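## Task

Using the forceps T1, take the white vial 6 from well A2 of the vial rack R1 and put it in well D5 of the tube carrier TC, standing on the bottom of that well. At the end T1 must sit in its holder H1 with both tips in one slot, and H1 must stand flat on its base. Every other vial must still stand in its own well, and R1 and TC must both be seated in their nests. Nothing may count on the robot holding it there: release everything and move the grippers away before finishing.

## Robot and tools

Robot: two arms, left_arm and right_arm, each with a parallel two-finger gripper. The forceps T1 are held in a gripper and close on a vial's cap to lift it. Labels on top of R1 and TC name each well by row letter and column number, and a triangle marks A1. TC stands between the two arms.

Frame: results report every gripper in one scene frame. Origin is on the table surface midway between the arms, +z up, +x out across the table, and left_arm sits toward +y. The words left and right are arm names, not image sides. Positions are in metres, orientation as a quaternion in w,x,y,z order. Printed hand positions can be somewhat wrong, more so at long reach. Gripper axes: fingers point along the gripper's +z and close along its y; the reported position is between the finger pads, roughly 1 cm short of the tips.

The 14-number row (used by execute_actions rows and by move target): one flat list for both arms, left_arm first: dx, dy, dz, rx, ry, rz, opening, then the same seven for right_arm. Every value lies in [-1, 1]. The first six are an offset, not a pose: they are expressed in that gripper's own axes and counted from its pose in the most recent result showing it (in a scene's very first call, or a second call in one reply, from where the arm is when the action starts). Scale: 1.0 equals 0.6 m for dx, dy, dz and 180 degrees for the rotation; rx, ry, rz form one rotation vector. Each row in a list is measured from that same starting pose, not from the row before it. Opening is absolute: +1 is fully open (0.094 m), -1 is closed. All zeros is not a pause: it pulls the arm back to its reference pose.

execute_actions: argument actions, a list holding at most one item. Empty list returns the state without commanding anything. An action item has rows (1 to 15 rows of 14 numbers) and optional steps (at most 15, default 15; each step is 1/30 s, the final row repeats to fill). A wait item has only steps (up to 300), counted from the last result. Optional pictures (true/false) controls whether camera images come back. A refused call commands nothing.

move: target is one 14-number row as above; speed is the top path speed in m/s, 0.002 to 0.5, default 0.25 (rotation up to twice that in rad/s). Both grippers follow straight paths that finish together, lasting 0.5 to 10 s; longer ones are cut off at 10 s before arriving. Openings are sent when the move begins. Paths ignore obstacles and the other arm, and grippers can lag, drift, or overshoot speed, especially near full reach. Faster contact hits harder; aiming deeper past a contact presses harder.

wait: seconds, 0 to 10; nothing new is commanded.
zoom_image: camera (cam_head_left 672x504, cam_head_right 672x504, cam_left_wrist 616x616, cam_right_wrist 616x616) and region [x0, y0, x1, y1] in pixels from the top-left, no bigger than 504 by 504.
finished_scene: scene, the number of the current scene; ends it for good and reports whether the goal holds.

Motion limits: each step the commanded pose is clipped to within 70 mm and 16 degrees of the measured pose; position wins over orientation when both cannot be met. After an action ends the arm continues only to its last clipped pose, so check the result and send the remainder. Arms tend to finish a centimetre or more low and can keep sinking on zero offsets; to keep one still, send the correcting offset in the first call of a reply and zeros afterward, aiming higher if it still droops. Joint ranges (rad): waist -2.618 to 3.054, shoulder 0 to 3.142, elbow 0 to 3.142, wrist pitch -1.571 to 1.571, wrist yaw -1.571 to 1.571, wrist roll -2.094 to 2.094.

Gripping: grip_measured reports finger opening on the command scale (last Joint positions value is metres); each gripper may read off by up to about 1 mm. To hold something command an opening below grip_measured, about 0.03 below for a firm hold. Pads push roughly 50 to 62 N, less on very thin parts.

Result lines: the state line gives each gripper's pose; Hand target shows where the controller now drives each gripper; HELD marks steps not sent; pose unreachable names an arm whose command the clearance check altered; too close counts the mounting plate and its side of the frame as part of that arm. The move: line gives the ending (done, off_target, moving, held, fault) plus limits (paced means clipped, held means steps were blocked and the arm may then jump fast) and each gripper's distance to its target. MOTOR HOT warns from 75 °C; at 90 °C that arm halts 10 s; at 100 °C it drops everything. Those halts appear as OVER-TEMPERATURE FAULT lines; avoid long loaded holds.

Avoid: dropping the vial or forceps, knocking anything off the table, hitting or pressing the arms into each other, and hard shoves or slams. Occasional external tugs on held parts can occur. Finish with grippers open and clear of every object.

Each tool is called after "Emit:" as name(argument=value, ...), one argument or row to a line, values as JSON.

## Session

I'll start by looking at the current state of the scene.

Emit:
execute_actions(
  actions=[],
)

Scene clock: 0.00 s of 12600.00 s.
left_arm: end_effector_position=(+0.2555, +0.4644, +0.1848) grip_measured=+1.000 end_effector_quat_wxyz=(-0.107, -0.356, +0.928, +0.031) | right_arm: end_effector_position=(+0.4143, -0.0902, +0.3349) grip_measured=+1.000 end_effector_quat_wxyz=(+0.604, -0.368, +0.671, -0.222)
Joint positions: left_arm=[ 0.445  1.966  1.59  -1.238 -0.059 -0.123  0.094] | right_arm=[ 0.482  1.328  0.537  0.775  0.51  -0.859  0.094]
Joint velocities: left_arm=[-0.002  0.002  0.002 -0.022 -0.051 -0.007  0.   ] | right_arm=[-0.002 -0.002  0.007 -0.037  0.066 -0.066  0.   ]
Motor temperatures (°C, as the motors report them): left_arm=[22 24 21 23 22 21] | right_arm=[22 23 22 20 22 22]
Hand target (left_arm): +0.259, +0.467, +0.193; -0.094, -0.357, +0.929, +0.035
Hand target (right_arm): +0.414, -0.090, +0.335; +0.603, -0.368, +0.672, -0.220

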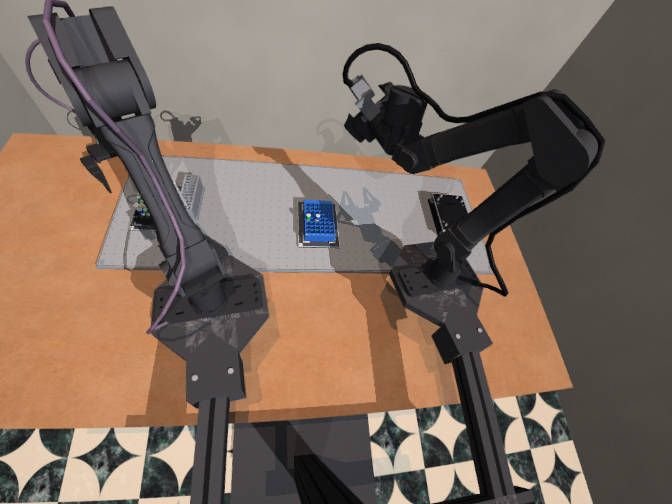

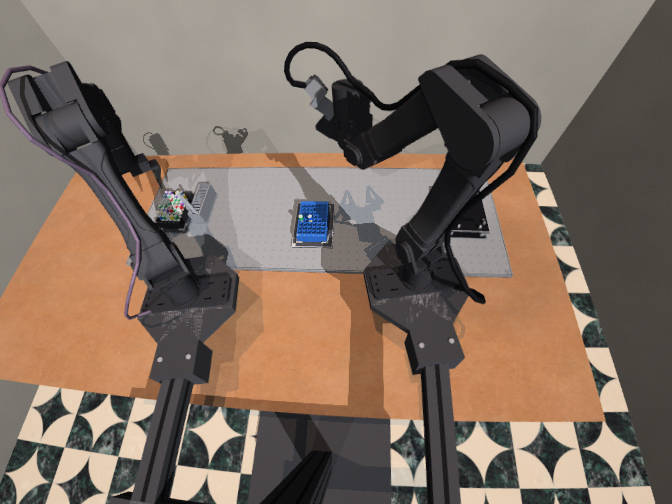

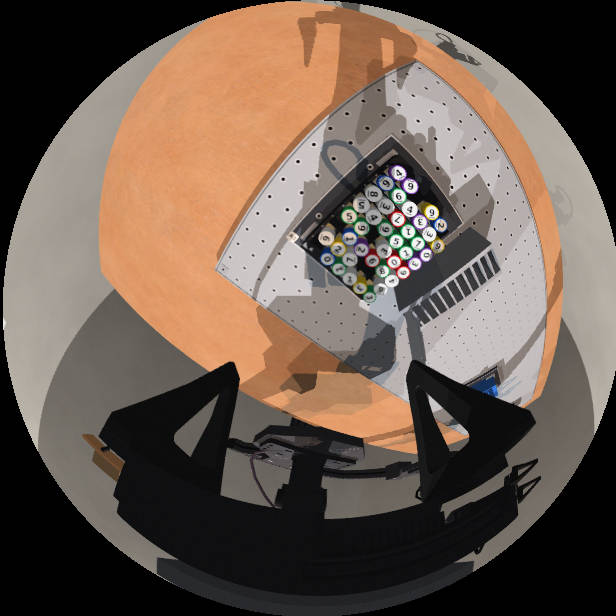

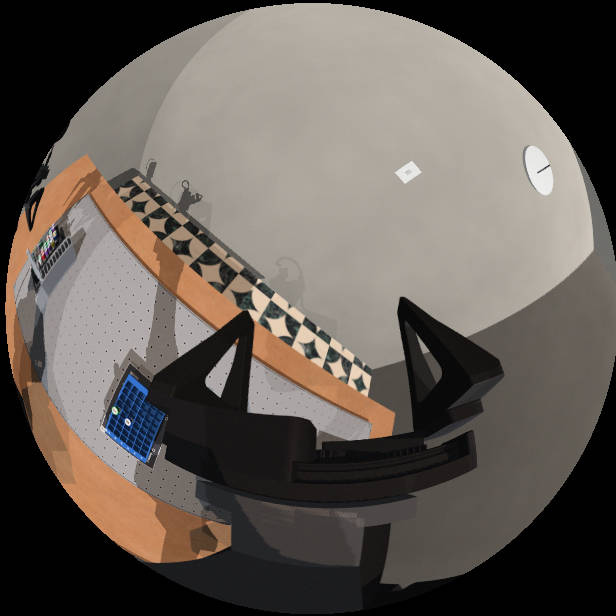

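Emit:
zoom_image(
  camera="cam_left_wrist",
  region=[260, 120, 520, 380],
)

Emit:
zoom_image(
  camera="cam_head_right",
  region=[130, 150, 370, 270],
)

Emit:
zoom_image(
  camera="cam_head_left",
  region=[80, 140, 500, 290],
)

Region (260, 120, 520, 380) of cam_left_wrist's 616x616 image, scaled by 1.938, with more detail than that image has.

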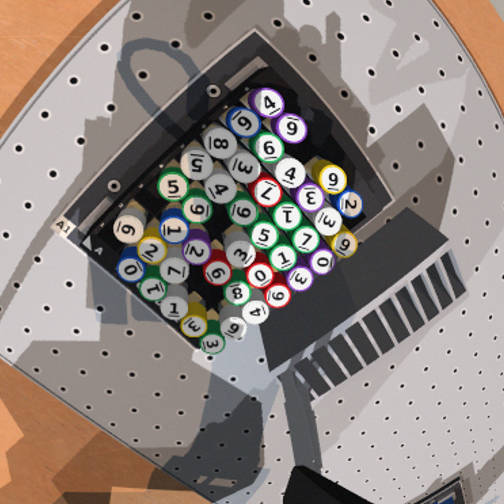

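Region (130, 150, 370, 270) of cam_head_right's 672x504 image, scaled by 2.100, with more detail than that image has.

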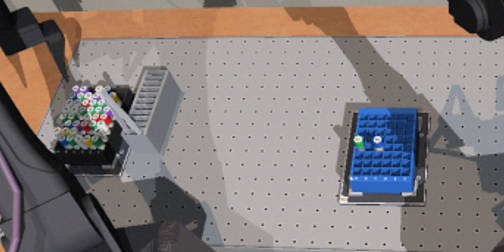

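Region (80, 140, 500, 290) of cam_head_left's 672x504 image, scaled by 1.200, with more detail than that image has; it fills the top 180 rows of this view, and the rest is white.

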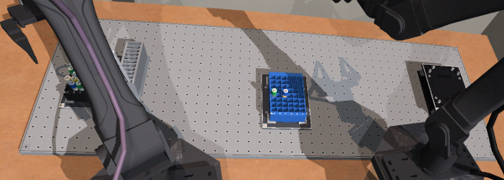

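Emit:
move(
  target=[0.0975, -0.0595, -0.1017, 0.0202, -0.0697, 0.232, 1, 0, 0, 0, 0, 0, 0, 1],
  speed=0.15,
)

Scene clock: 86.83 s of 12600.00 s.
left_arm: end_effector_position=(+0.2505, +0.4045, +0.2444) grip_measured=+1.000 end_effector_quat_wxyz=(-0.015, -0.010, +1.000, -0.003) | right_arm: end_effector_position=(+0.4143, -0.0902, +0.3349) grip_measured=+1.000 end_effector_quat_wxyz=(+0.604, -0.368, +0.671, -0.222)
Joint positions: left_arm=[ 0.359  1.618  1.378 -1.208  0.03   0.505  0.094] | right_arm=[ 0.482  1.328  0.537  0.775  0.51  -0.859  0.094]
Joint velocities: left_arm=[-0.007 -0.022 -0.017 -0.037 -0.037  0.007  0.   ] | right_arm=[-0.007  0.002  0.017 -0.007  0.022  0.007  0.   ]
Motor temperatures (°C, as the motors report them): left_arm=[22 29 22 23 22 21] | right_arm=[22 24 24 29 22 22]
Hand target (left_arm): +0.252, +0.399, +0.252; +0.000, +0.001, +1.000, -0.001
Hand target (right_arm): +0.414, -0.090, +0.335; +0.604, -0.368, +0.671, -0.222
Off the commanded pose (left_arm): 0.007 m, 2 deg.
Off the commanded pose (right_arm): 0.000 m, 0 deg.
After step 90, 80.83 s passed at rest.
move: done

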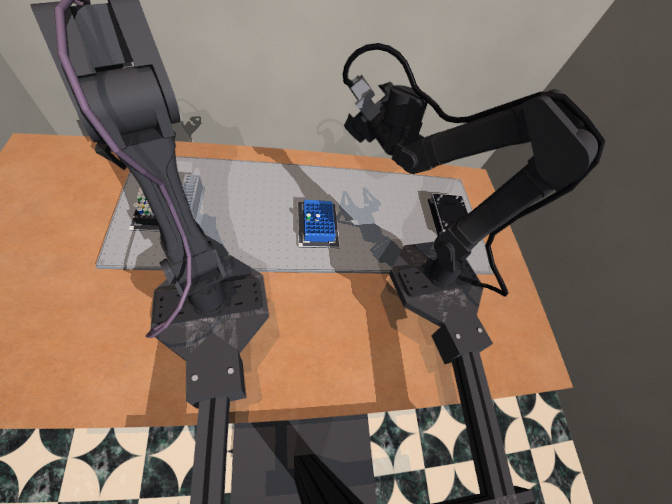

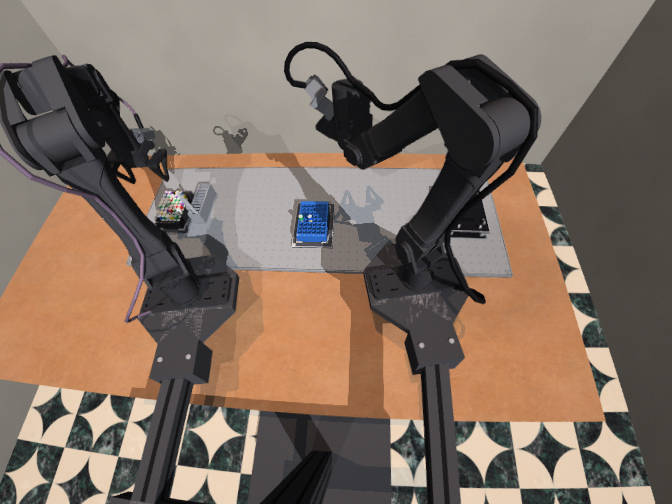

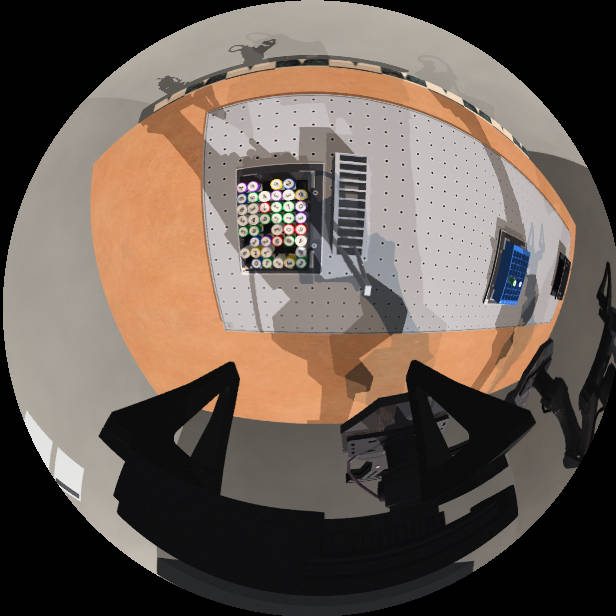

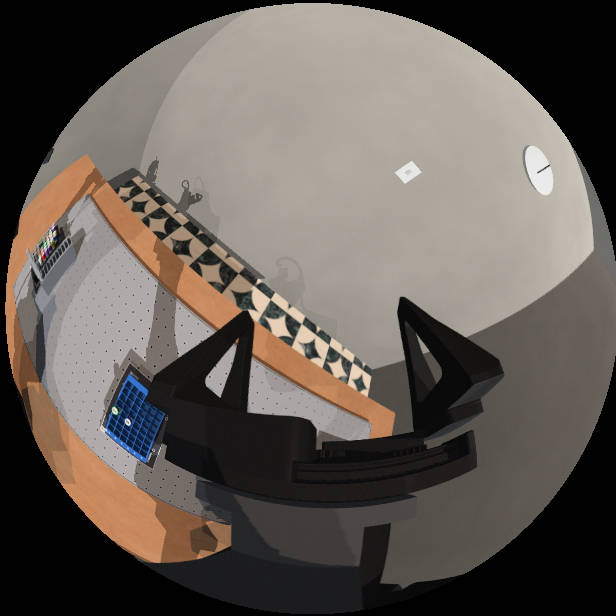

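Emit:
zoom_image(
  camera="cam_left_wrist",
  region=[200, 130, 420, 350],
)

Region (200, 130, 420, 350) of cam_left_wrist's 616x616 image, scaled by 2.291, with more detail than that image has.

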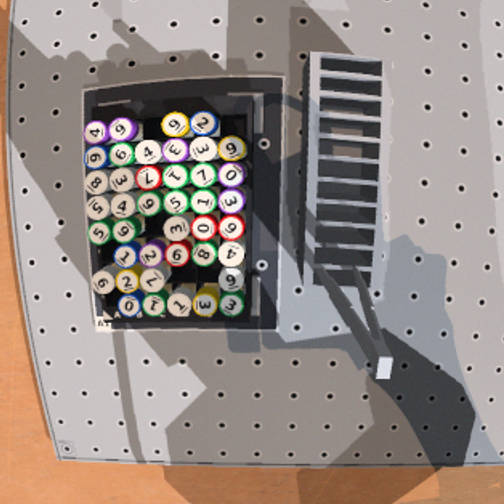

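Emit:
zoom_image(
  camera="cam_head_right",
  region=[120, 120, 240, 240],
)

Emit:
zoom_image(
  camera="cam_head_left",
  region=[280, 180, 400, 260],
)

Emit:
zoom_image(
  camera="cam_right_wrist",
  region=[80, 350, 200, 480],
)

Region (120, 120, 240, 240) of cam_head_right's 672x504 image, scaled by 4.200, with more detail than that image has.

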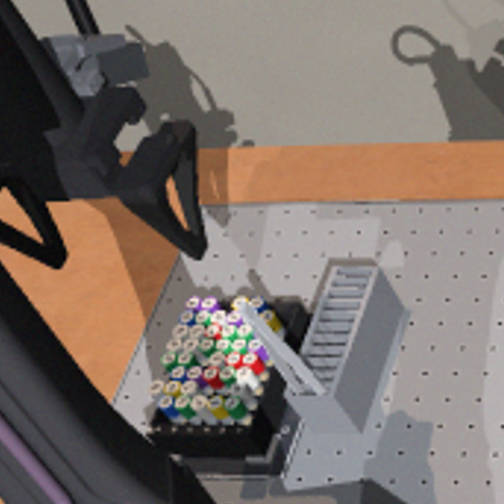

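Region (280, 180, 400, 260) of cam_head_left's 672x504 image, scaled by 4.200, with more detail than that image has.

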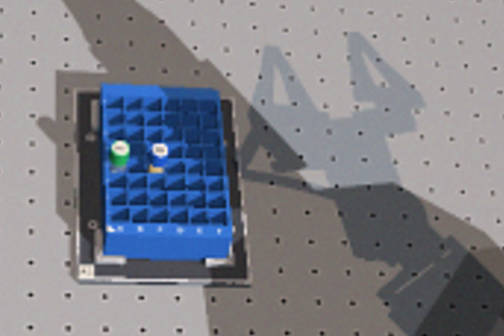

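Region (80, 350, 200, 480) of cam_right_wrist's 616x616 image, scaled by 3.877, with more detail than that image has; it fills the left 465 columns of this view, and the rest is white.

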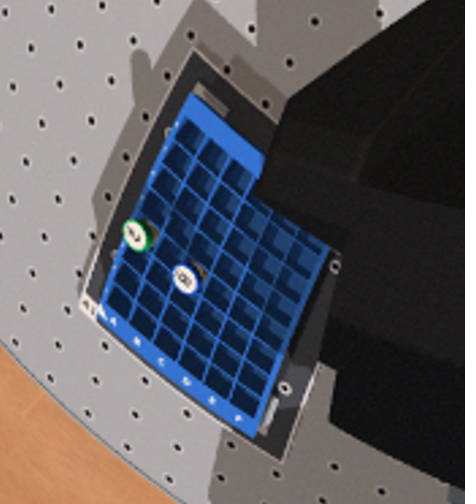

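Emit:
move(
  target=[0.0258, 0.159, 0.1167, 0.006, -0.009, -0.4936, -0.55, 0, 0, 0, 0, 0, 0, 1],
  speed=0.15,
)

Scene clock: 184.90 s of 12600.00 s.
left_arm: end_effector_position=(+0.2297, +0.4973, +0.1783) grip_measured=-0.548 end_effector_quat_wxyz=(+0.000, -0.698, +0.716, +0.006) | right_arm: end_effector_position=(+0.4143, -0.0902, +0.3349) grip_measured=+1.000 end_effector_quat_wxyz=(+0.604, -0.368, +0.671, -0.222)
Joint positions: left_arm=[ 0.621  1.815  1.344 -0.961  0.066 -0.763  0.021] | right_arm=[ 0.482  1.328  0.537  0.775  0.51  -0.859  0.094]
Joint velocities: left_arm=[-0.037 -0.007  0.007  0.022 -0.051 -0.007  0.001] | right_arm=[-0.007 -0.007 -0.012 -0.022 -0.022  0.066  0.   ]
Motor temperatures (°C, as the motors report them): left_arm=[22 29 22 23 22 21] | right_arm=[22 25 24 33 22 22]
Hand target (left_arm): +0.228, +0.501, +0.175; -0.002, +0.707, -0.707, -0.005
Hand target (right_arm): +0.414, -0.090, +0.335; +0.604, -0.368, +0.671, -0.222
Off the commanded pose (left_arm): 0.005 m, 2 deg.
Off the commanded pose (right_arm): 0.000 m, 0 deg.
After step 90, 89.43 s passed at rest.
move: done

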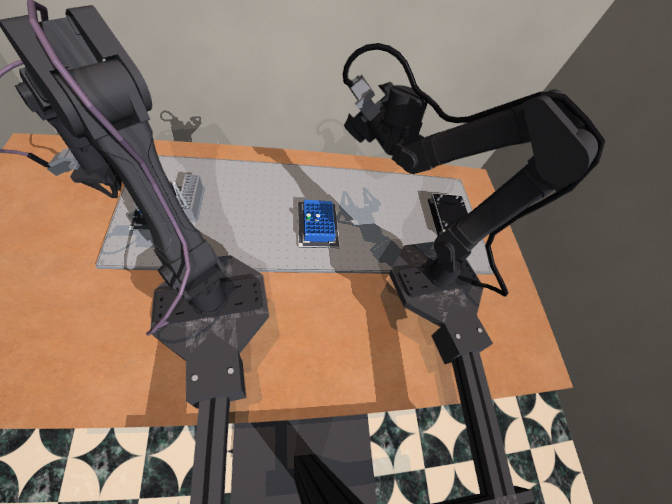

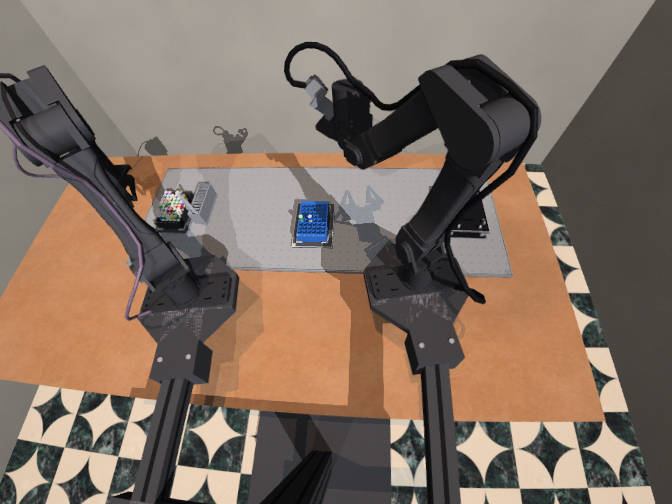

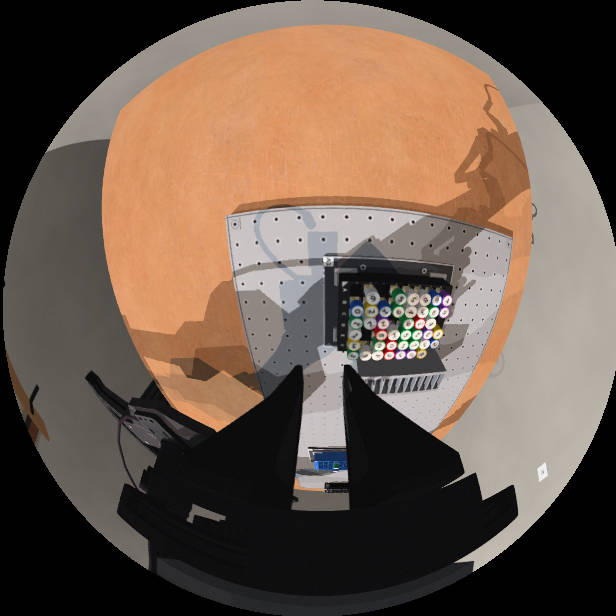

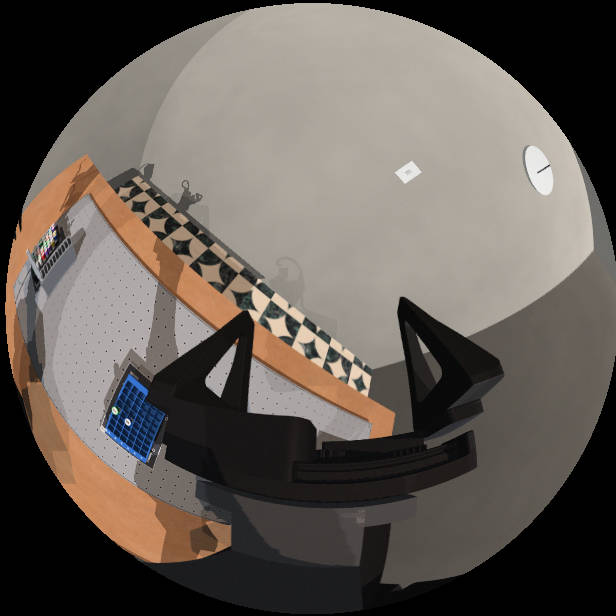

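Emit:
zoom_image(
  camera="cam_left_wrist",
  region=[260, 230, 480, 450],
)

Region (260, 230, 480, 450) of cam_left_wrist's 616x616 image, scaled by 2.291, with more detail than that image has.

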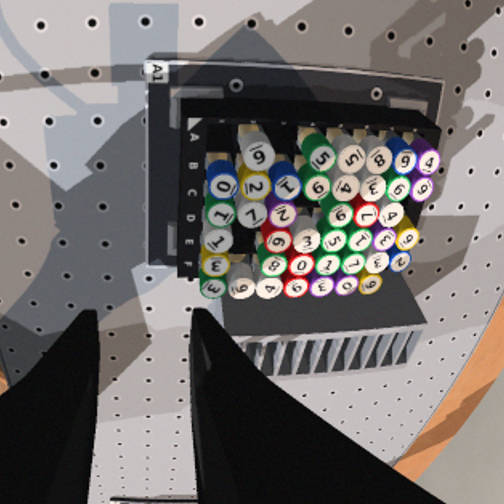

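Emit:
move(
  target=[-0.002, -0.0783, 0.075, 0, 0, -0.006, -0.55, 0, 0, 0, 0, 0, 0, 1],
  speed=0.1,
)

Scene clock: 220.13 s of 12600.00 s.
left_arm: end_effector_position=(+0.2626, +0.4882, +0.1259) grip_measured=-0.548 end_effector_quat_wxyz=(-0.023, -0.705, +0.709, +0.002) | right_arm: end_effector_position=(+0.4143, -0.0902, +0.3349) grip_measured=+1.000 end_effector_quat_wxyz=(+0.604, -0.368, +0.671, -0.222)
Joint positions: left_arm=[ 0.534  1.996  1.399 -0.876  0.066 -0.863  0.021] | right_arm=[ 0.482  1.328  0.537  0.775  0.51  -0.859  0.094]
Joint velocities: left_arm=[-0.002 -0.017 -0.012 -0.066  0.022 -0.066 -0.001] | right_arm=[-0.027  0.012 -0.012 -0.007 -0.022 -0.022  0.   ]
Motor temperatures (°C, as the motors report them): left_arm=[22 28 23 23 22 21] | right_arm=[22 25 24 34 22 22]
Hand target (left_arm): +0.275, +0.497, +0.132; +0.001, +0.705, -0.709, -0.004
Hand target (right_arm): +0.414, -0.090, +0.335; +0.604, -0.368, +0.671, -0.222
Off the commanded pose (left_arm): 0.018 m, 3 deg.
Off the commanded pose (right_arm): 0.000 m, 0 deg.
After step 90, 31.23 s passed at rest.
move: off_target (left_arm)

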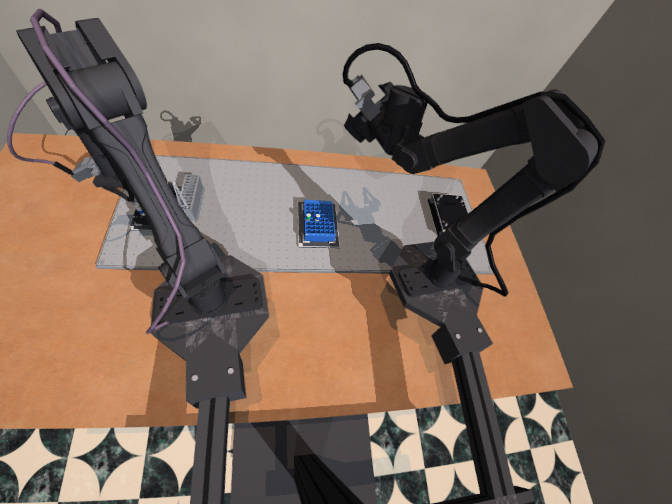

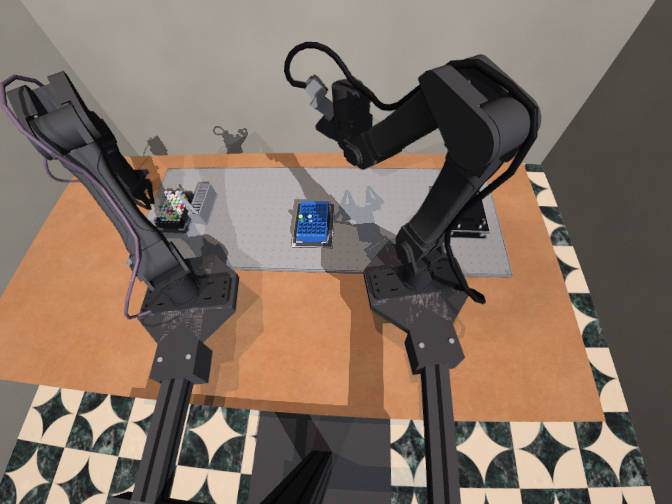

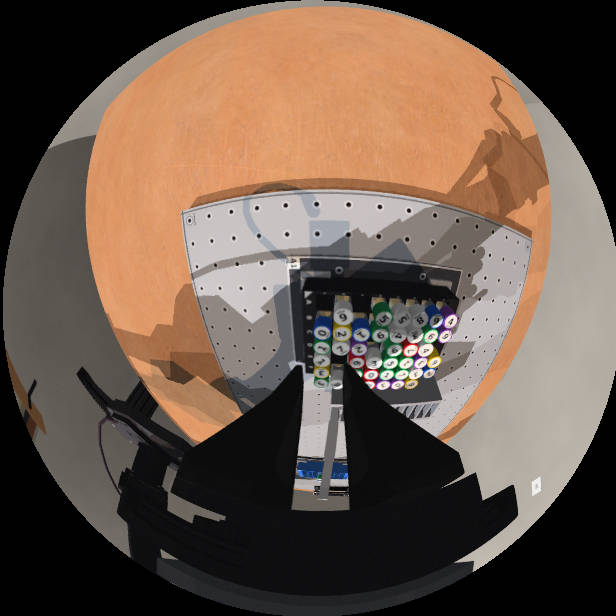

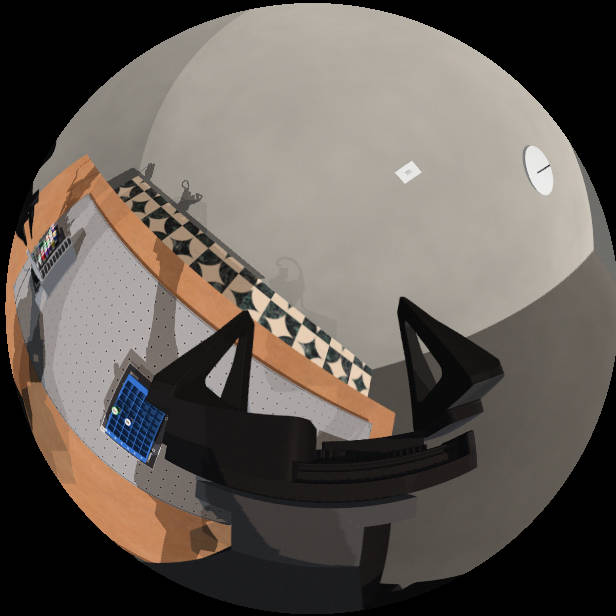

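Emit:
zoom_image(
  camera="cam_left_wrist",
  region=[250, 240, 470, 460],
)

Region (250, 240, 470, 460) of cam_left_wrist's 616x616 image, scaled by 2.291, with more detail than that image has.

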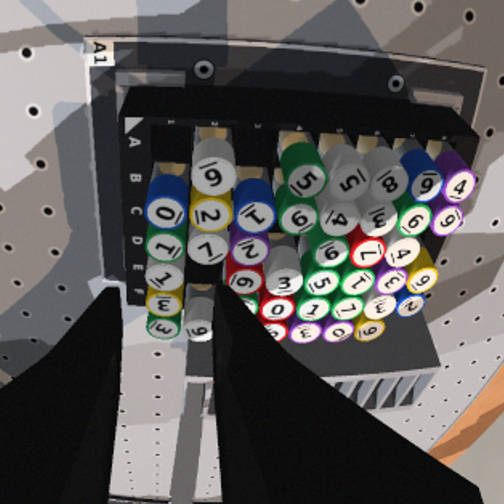

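Emit:
zoom_image(
  camera="cam_head_right",
  region=[100, 150, 220, 240],
)

Emit:
zoom_image(
  camera="cam_head_left",
  region=[60, 150, 200, 250],
)

Region (100, 150, 220, 240) of cam_head_right's 672x504 image, scaled by 4.200, with more detail than that image has; it fills the top 378 rows of this view, and the rest is white.

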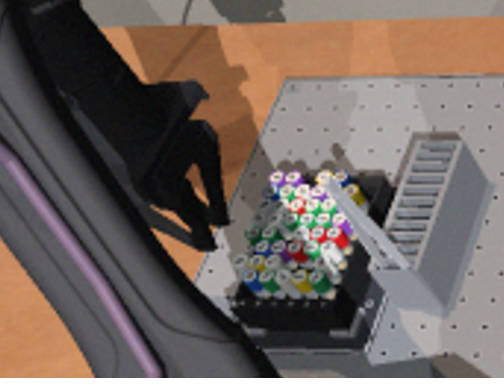

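Region (60, 150, 200, 250) of cam_head_left's 672x504 image, scaled by 3.600, with more detail than that image has; it fills the top 360 rows of this view, and the rest is white.

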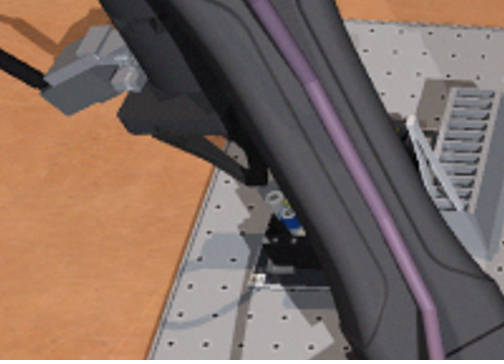

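Emit:
move(
  target=[-0.0273, -0.0387, 0.0145, 0.0225, -0.019, -0.0036, -0.55, 0, 0, 0, 0, 0, 0, 1],
  speed=0.05,
)

Scene clock: 330.73 s of 12600.00 s.
left_arm: end_effector_position=(+0.2781, +0.5020, +0.1161) grip_measured=-0.548 end_effector_quat_wxyz=(+0.014, -0.708, +0.706, -0.001) | right_arm: end_effector_position=(+0.4143, -0.0902, +0.3349) grip_measured=+1.000 end_effector_quat_wxyz=(+0.604, -0.368, +0.671, -0.222)
Joint positions: left_arm=[ 0.534  2.022  1.399 -0.776  0.066 -0.878  0.021] | right_arm=[ 0.482  1.328  0.537  0.775  0.51  -0.859  0.094]
Joint velocities: left_arm=[ 0.007  0.007 -0.017 -0.066  0.007 -0.037 -0.   ] | right_arm=[ 0.007 -0.007 -0.012 -0.022 -0.037 -0.081  0.   ]
Motor temperatures (°C, as the motors report them): left_arm=[22 30 24 23 22 21] | right_arm=[22 25 25 36 22 22]
Hand target (left_arm): +0.285, +0.504, +0.116; -0.023, +0.708, -0.706, +0.002
Hand target (right_arm): +0.414, -0.090, +0.335; +0.604, -0.368, +0.671, -0.222
Off the commanded pose (left_arm): 0.008 m, 1 deg.
Off the commanded pose (right_arm): 0.000 m, 0 deg.
After step 90, 106.30 s passed at rest.
move: done

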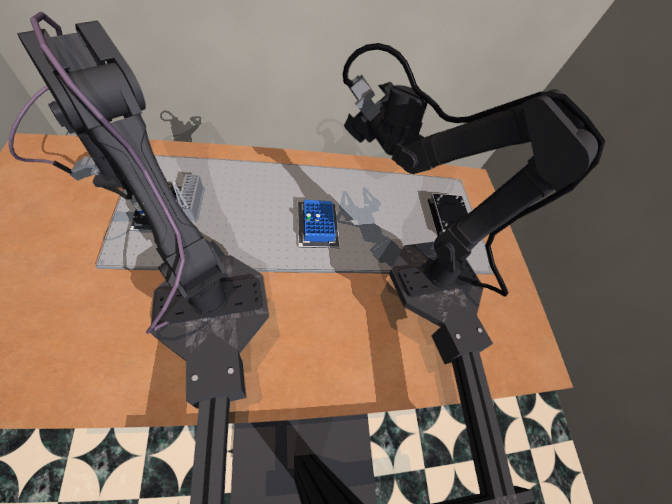

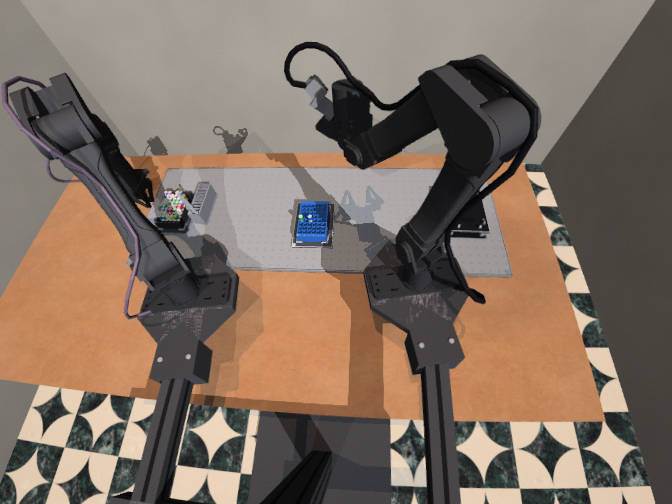

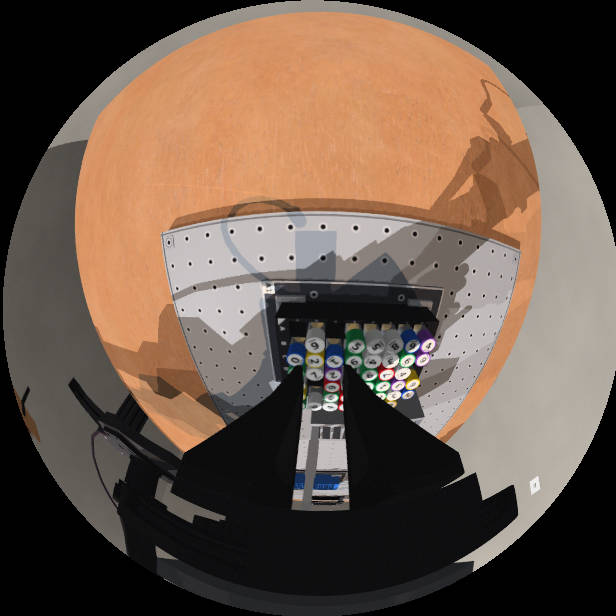

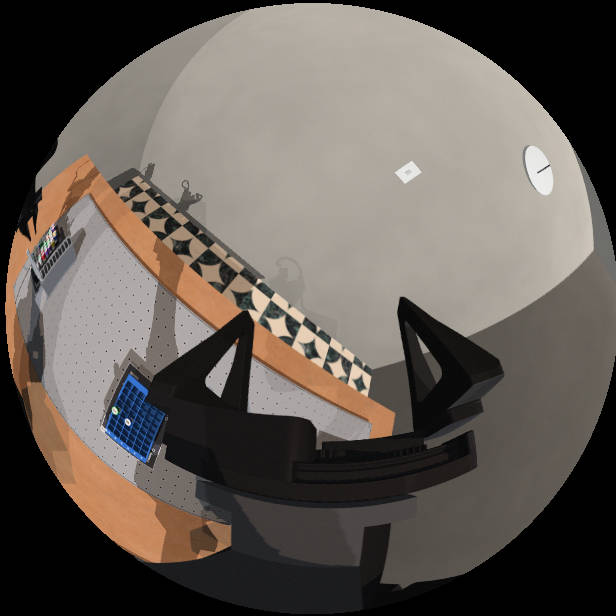

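Emit:
zoom_image(
  camera="cam_left_wrist",
  region=[240, 270, 440, 470],
)

Region (240, 270, 440, 470) of cam_left_wrist's 616x616 image, scaled by 2.520, with more detail than that image has.

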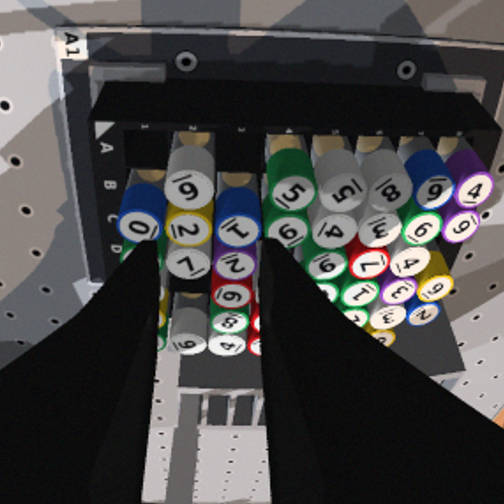

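Emit:
move(
  target=[0.0055, 0.008, 0.0264, -0.009, 0.008, 0.001, -0.55, 0, 0, 0, 0, 0, 0, 1],
  speed=0.03,
)

Scene clock: 451.63 s of 12600.00 s.
left_arm: end_effector_position=(+0.2730, +0.4989, +0.1019) grip_measured=-0.548 end_effector_quat_wxyz=(-0.005, -0.709, +0.705, +0.000) | right_arm: end_effector_position=(+0.4143, -0.0902, +0.3349) grip_measured=+1.000 end_effector_quat_wxyz=(+0.604, -0.368, +0.671, -0.222)
Joint positions: left_arm=[ 0.534  2.061  1.399 -0.775  0.066 -0.879  0.021] | right_arm=[ 0.482  1.328  0.537  0.775  0.51  -0.859  0.094]
Joint velocities: left_arm=[-0.002 -0.007 -0.007 -0.022 -0.007  0.007  0.   ] | right_arm=[ 0.002 -0.012  0.002 -0.066 -0.037 -0.037  0.   ]
Motor temperatures (°C, as the motors report them): left_arm=[22 30 24 23 22 21] | right_arm=[22 25 25 38 22 22]
Hand target (left_arm): +0.273, +0.499, +0.100; +0.005, +0.707, -0.707, +0.000
Hand target (right_arm): +0.414, -0.090, +0.335; +0.604, -0.368, +0.671, -0.222
Off the commanded pose (left_arm): 0.002 m, 0 deg.
Off the commanded pose (right_arm): 0.000 m, 0 deg.
After step 90, 117.00 s passed at rest.
move: done

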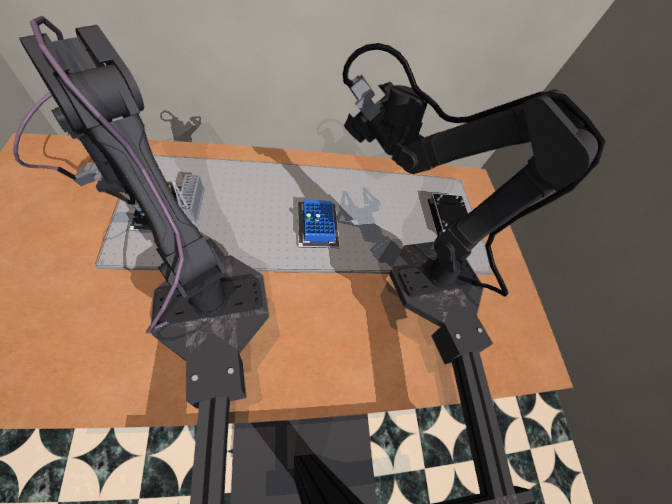

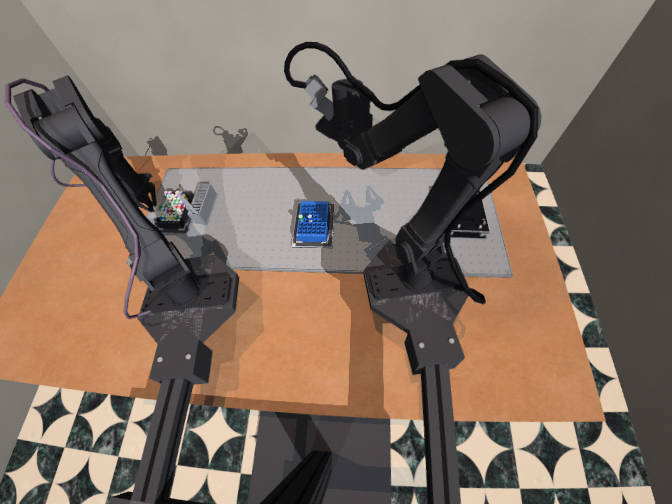

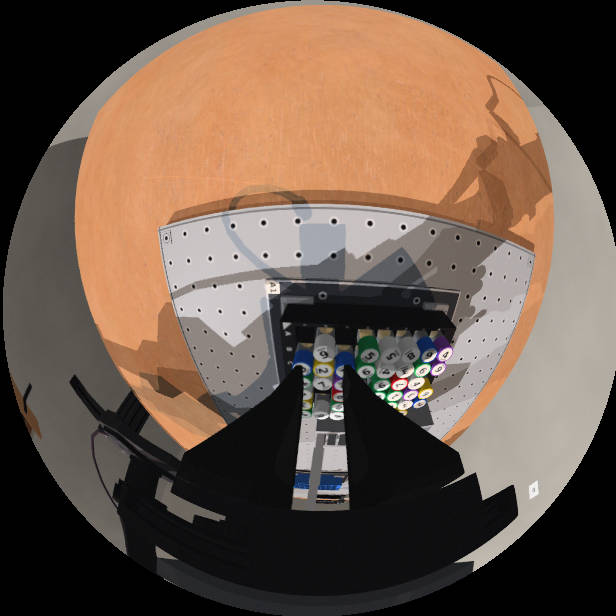

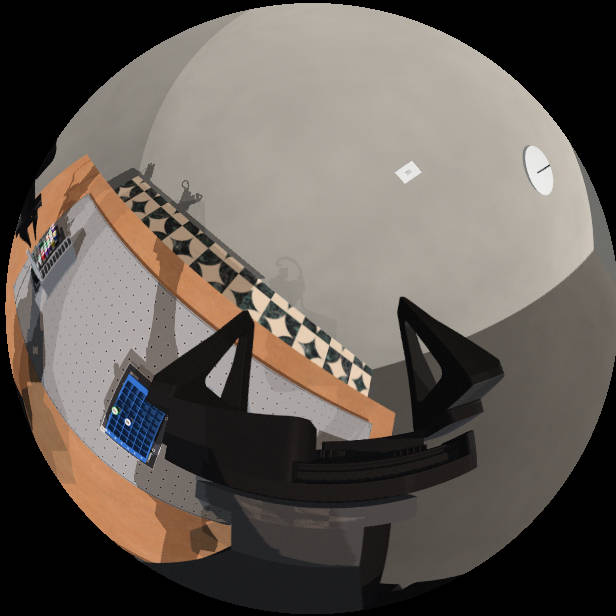

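Emit:
zoom_image(
  camera="cam_left_wrist",
  region=[240, 270, 440, 470],
)

Emit:
zoom_image(
  camera="cam_head_right",
  region=[120, 170, 210, 240],
)

Region (240, 270, 440, 470) of cam_left_wrist's 616x616 image, scaled by 2.520, with more detail than that image has.

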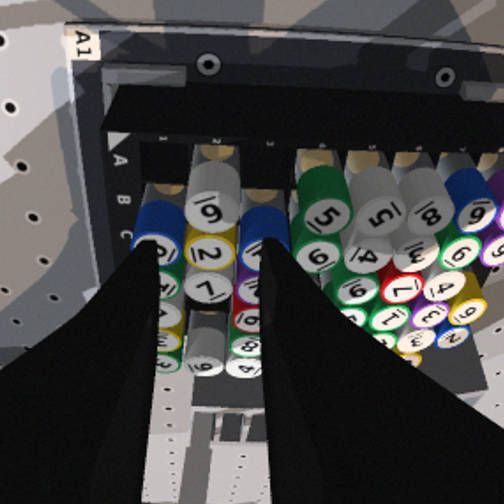

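Region (120, 170, 210, 240) of cam_head_right's 672x504 image, scaled by 5.600, with more detail than that image has.

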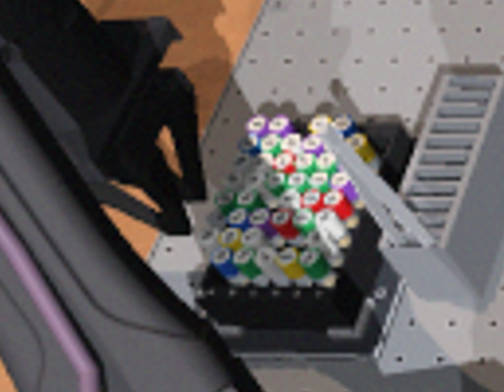

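Emit:
move(
  target=[-0.009, 0.0023, 0.0067, 0.0022, -0.0022, 0.0018, -0.55, 0, 0, 0, 0, 0, 0, 1],
  speed=0.03,
)

Scene clock: 483.13 s of 12600.00 s.
left_arm: end_effector_position=(+0.2745, +0.5002, +0.1019) grip_measured=-0.548 end_effector_quat_wxyz=(-0.001, -0.706, +0.708, +0.000) | right_arm: end_effector_position=(+0.4143, -0.0902, +0.3349) grip_measured=+1.000 end_effector_quat_wxyz=(+0.604, -0.368, +0.671, -0.222)
Joint positions: left_arm=[ 0.534  2.061  1.399 -0.767  0.066 -0.871  0.021] | right_arm=[ 0.482  1.328  0.537  0.775  0.51  -0.859  0.094]
Joint velocities: left_arm=[ 0.002  0.002  0.002  0.022  0.081  0.051 -0.   ] | right_arm=[-0.002 -0.007 -0.007 -0.051 -0.037 -0.125  0.   ]
Motor temperatures (°C, as the motors report them): left_arm=[22 31 24 23 22 21] | right_arm=[22 25 25 38 22 22]
Hand target (left_arm): +0.271, +0.504, +0.098; -0.000, +0.707, -0.707, -0.001
Hand target (right_arm): +0.414, -0.090, +0.335; +0.604, -0.368, +0.671, -0.222
Off the commanded pose (left_arm): 0.006 m, 0 deg.
Off the commanded pose (right_arm): 0.000 m, 0 deg.
After step 90, 27.80 s passed at rest.
move: done

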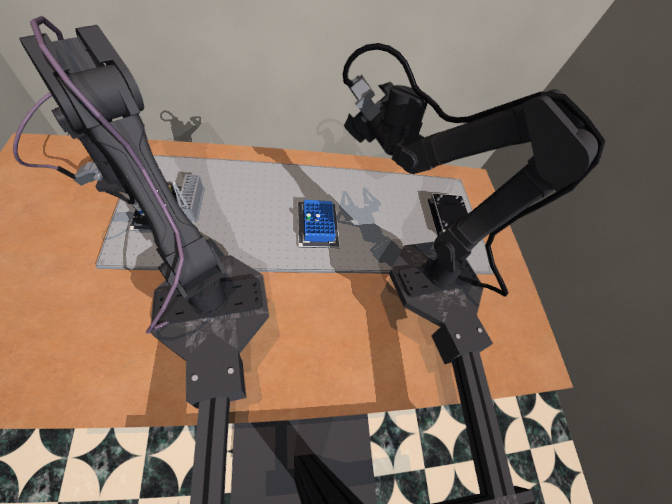

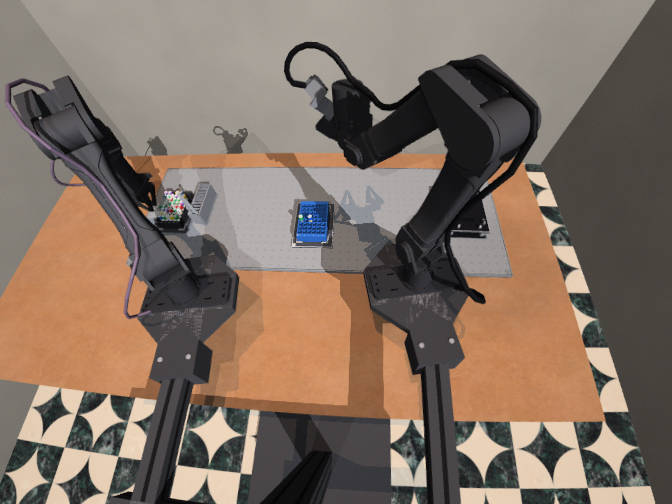

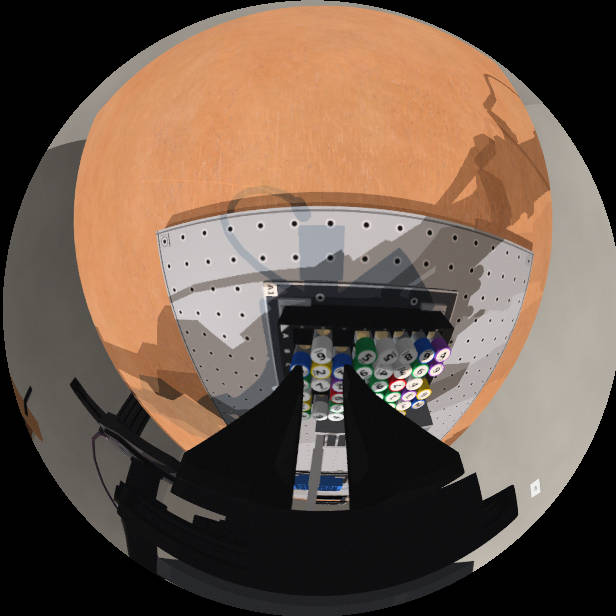

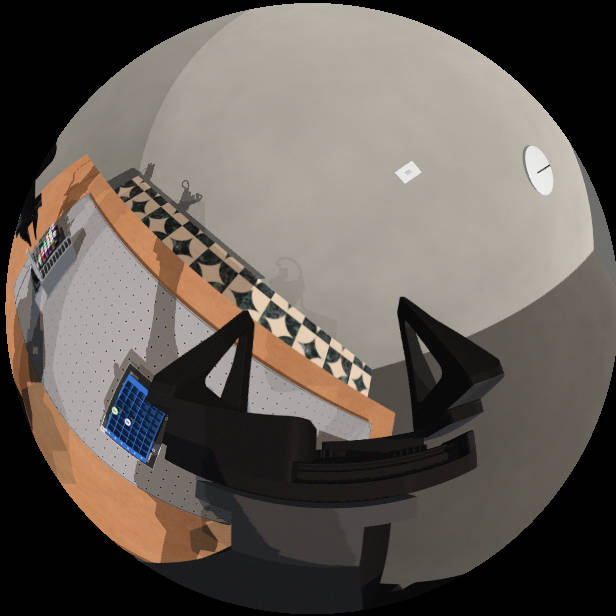

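Emit:
execute_actions(
  actions=[
    {"rows": [[-0.0153, 0.0129, 0, 0, 0, 0, -0.55, 0, 0, 0, 0, 0, 0, 1], [-0.0153, 0.0129, 0, 0, 0, 0, -0.55, 0, 0, 0, 0, 0, 0, 1], [-0.0153, 0.0129, 0, 0, 0, 0, -0.55, 0, 0, 0, 0, 0, 0, 1], [-0.0045, 0.0038, 0, 0, 0, 0, -0.55, 0, 0, 0, 0, 0, 0, 1]], "steps": 15},
  ],
  pictures=false,
)

Scene clock: 498.57 s of 12600.00 s.
left_arm: end_effector_position=(+0.2719, +0.5037, +0.1022) grip_measured=-0.548 end_effector_quat_wxyz=(-0.000, -0.706, +0.708, -0.000) | right_arm: end_effector_position=(+0.4143, -0.0902, +0.3349) grip_measured=+1.000 end_effector_quat_wxyz=(+0.604, -0.368, +0.671, -0.222)
Joint positions: left_arm=[ 0.545  2.061  1.399 -0.766  0.068 -0.86   0.021] | right_arm=[ 0.482  1.328  0.537  0.775  0.51  -0.859  0.094]
Joint velocities: left_arm=[-0.007 -0.002 -0.002 -0.037  0.037 -0.007 -0.   ] | right_arm=[-0.027 -0.012 -0.007 -0.007 -0.081 -0.081  0.   ]
Motor temperatures (°C, as the motors report them): left_arm=[22 31 23 23 22 21] | right_arm=[22 25 25 38 22 22]
Hand target (left_arm): +0.272, +0.503, +0.102; +0.001, +0.706, -0.708, -0.000
Hand target (right_arm): +0.414, -0.090, +0.335; +0.604, -0.368, +0.671, -0.222
Off the commanded pose (left_arm): 0.001 m, 0 deg.
Off the commanded pose (right_arm): 0.000 m, 0 deg.
Steps of this call (steps 1 to 90: nothing new was sent; then 11.93 s passed at rest; steps 91 to 105: all 15 steps of this action). Readings (end_effector_position):
91: left_arm (+0.2743, +0.5007, +0.1019) | right_arm (+0.4143, -0.0902, +0.3349)
92: left_arm (+0.2738, +0.5014, +0.1020) | right_arm (+0.4143, -0.0902, +0.3349)
94: left_arm (+0.2721, +0.5035, +0.1022) | right_arm (+0.4143, -0.0902, +0.3349)
98: left_arm (+0.2719, +0.5037, +0.1022) | right_arm (+0.4143, -0.0902, +0.3349)
105: the state above


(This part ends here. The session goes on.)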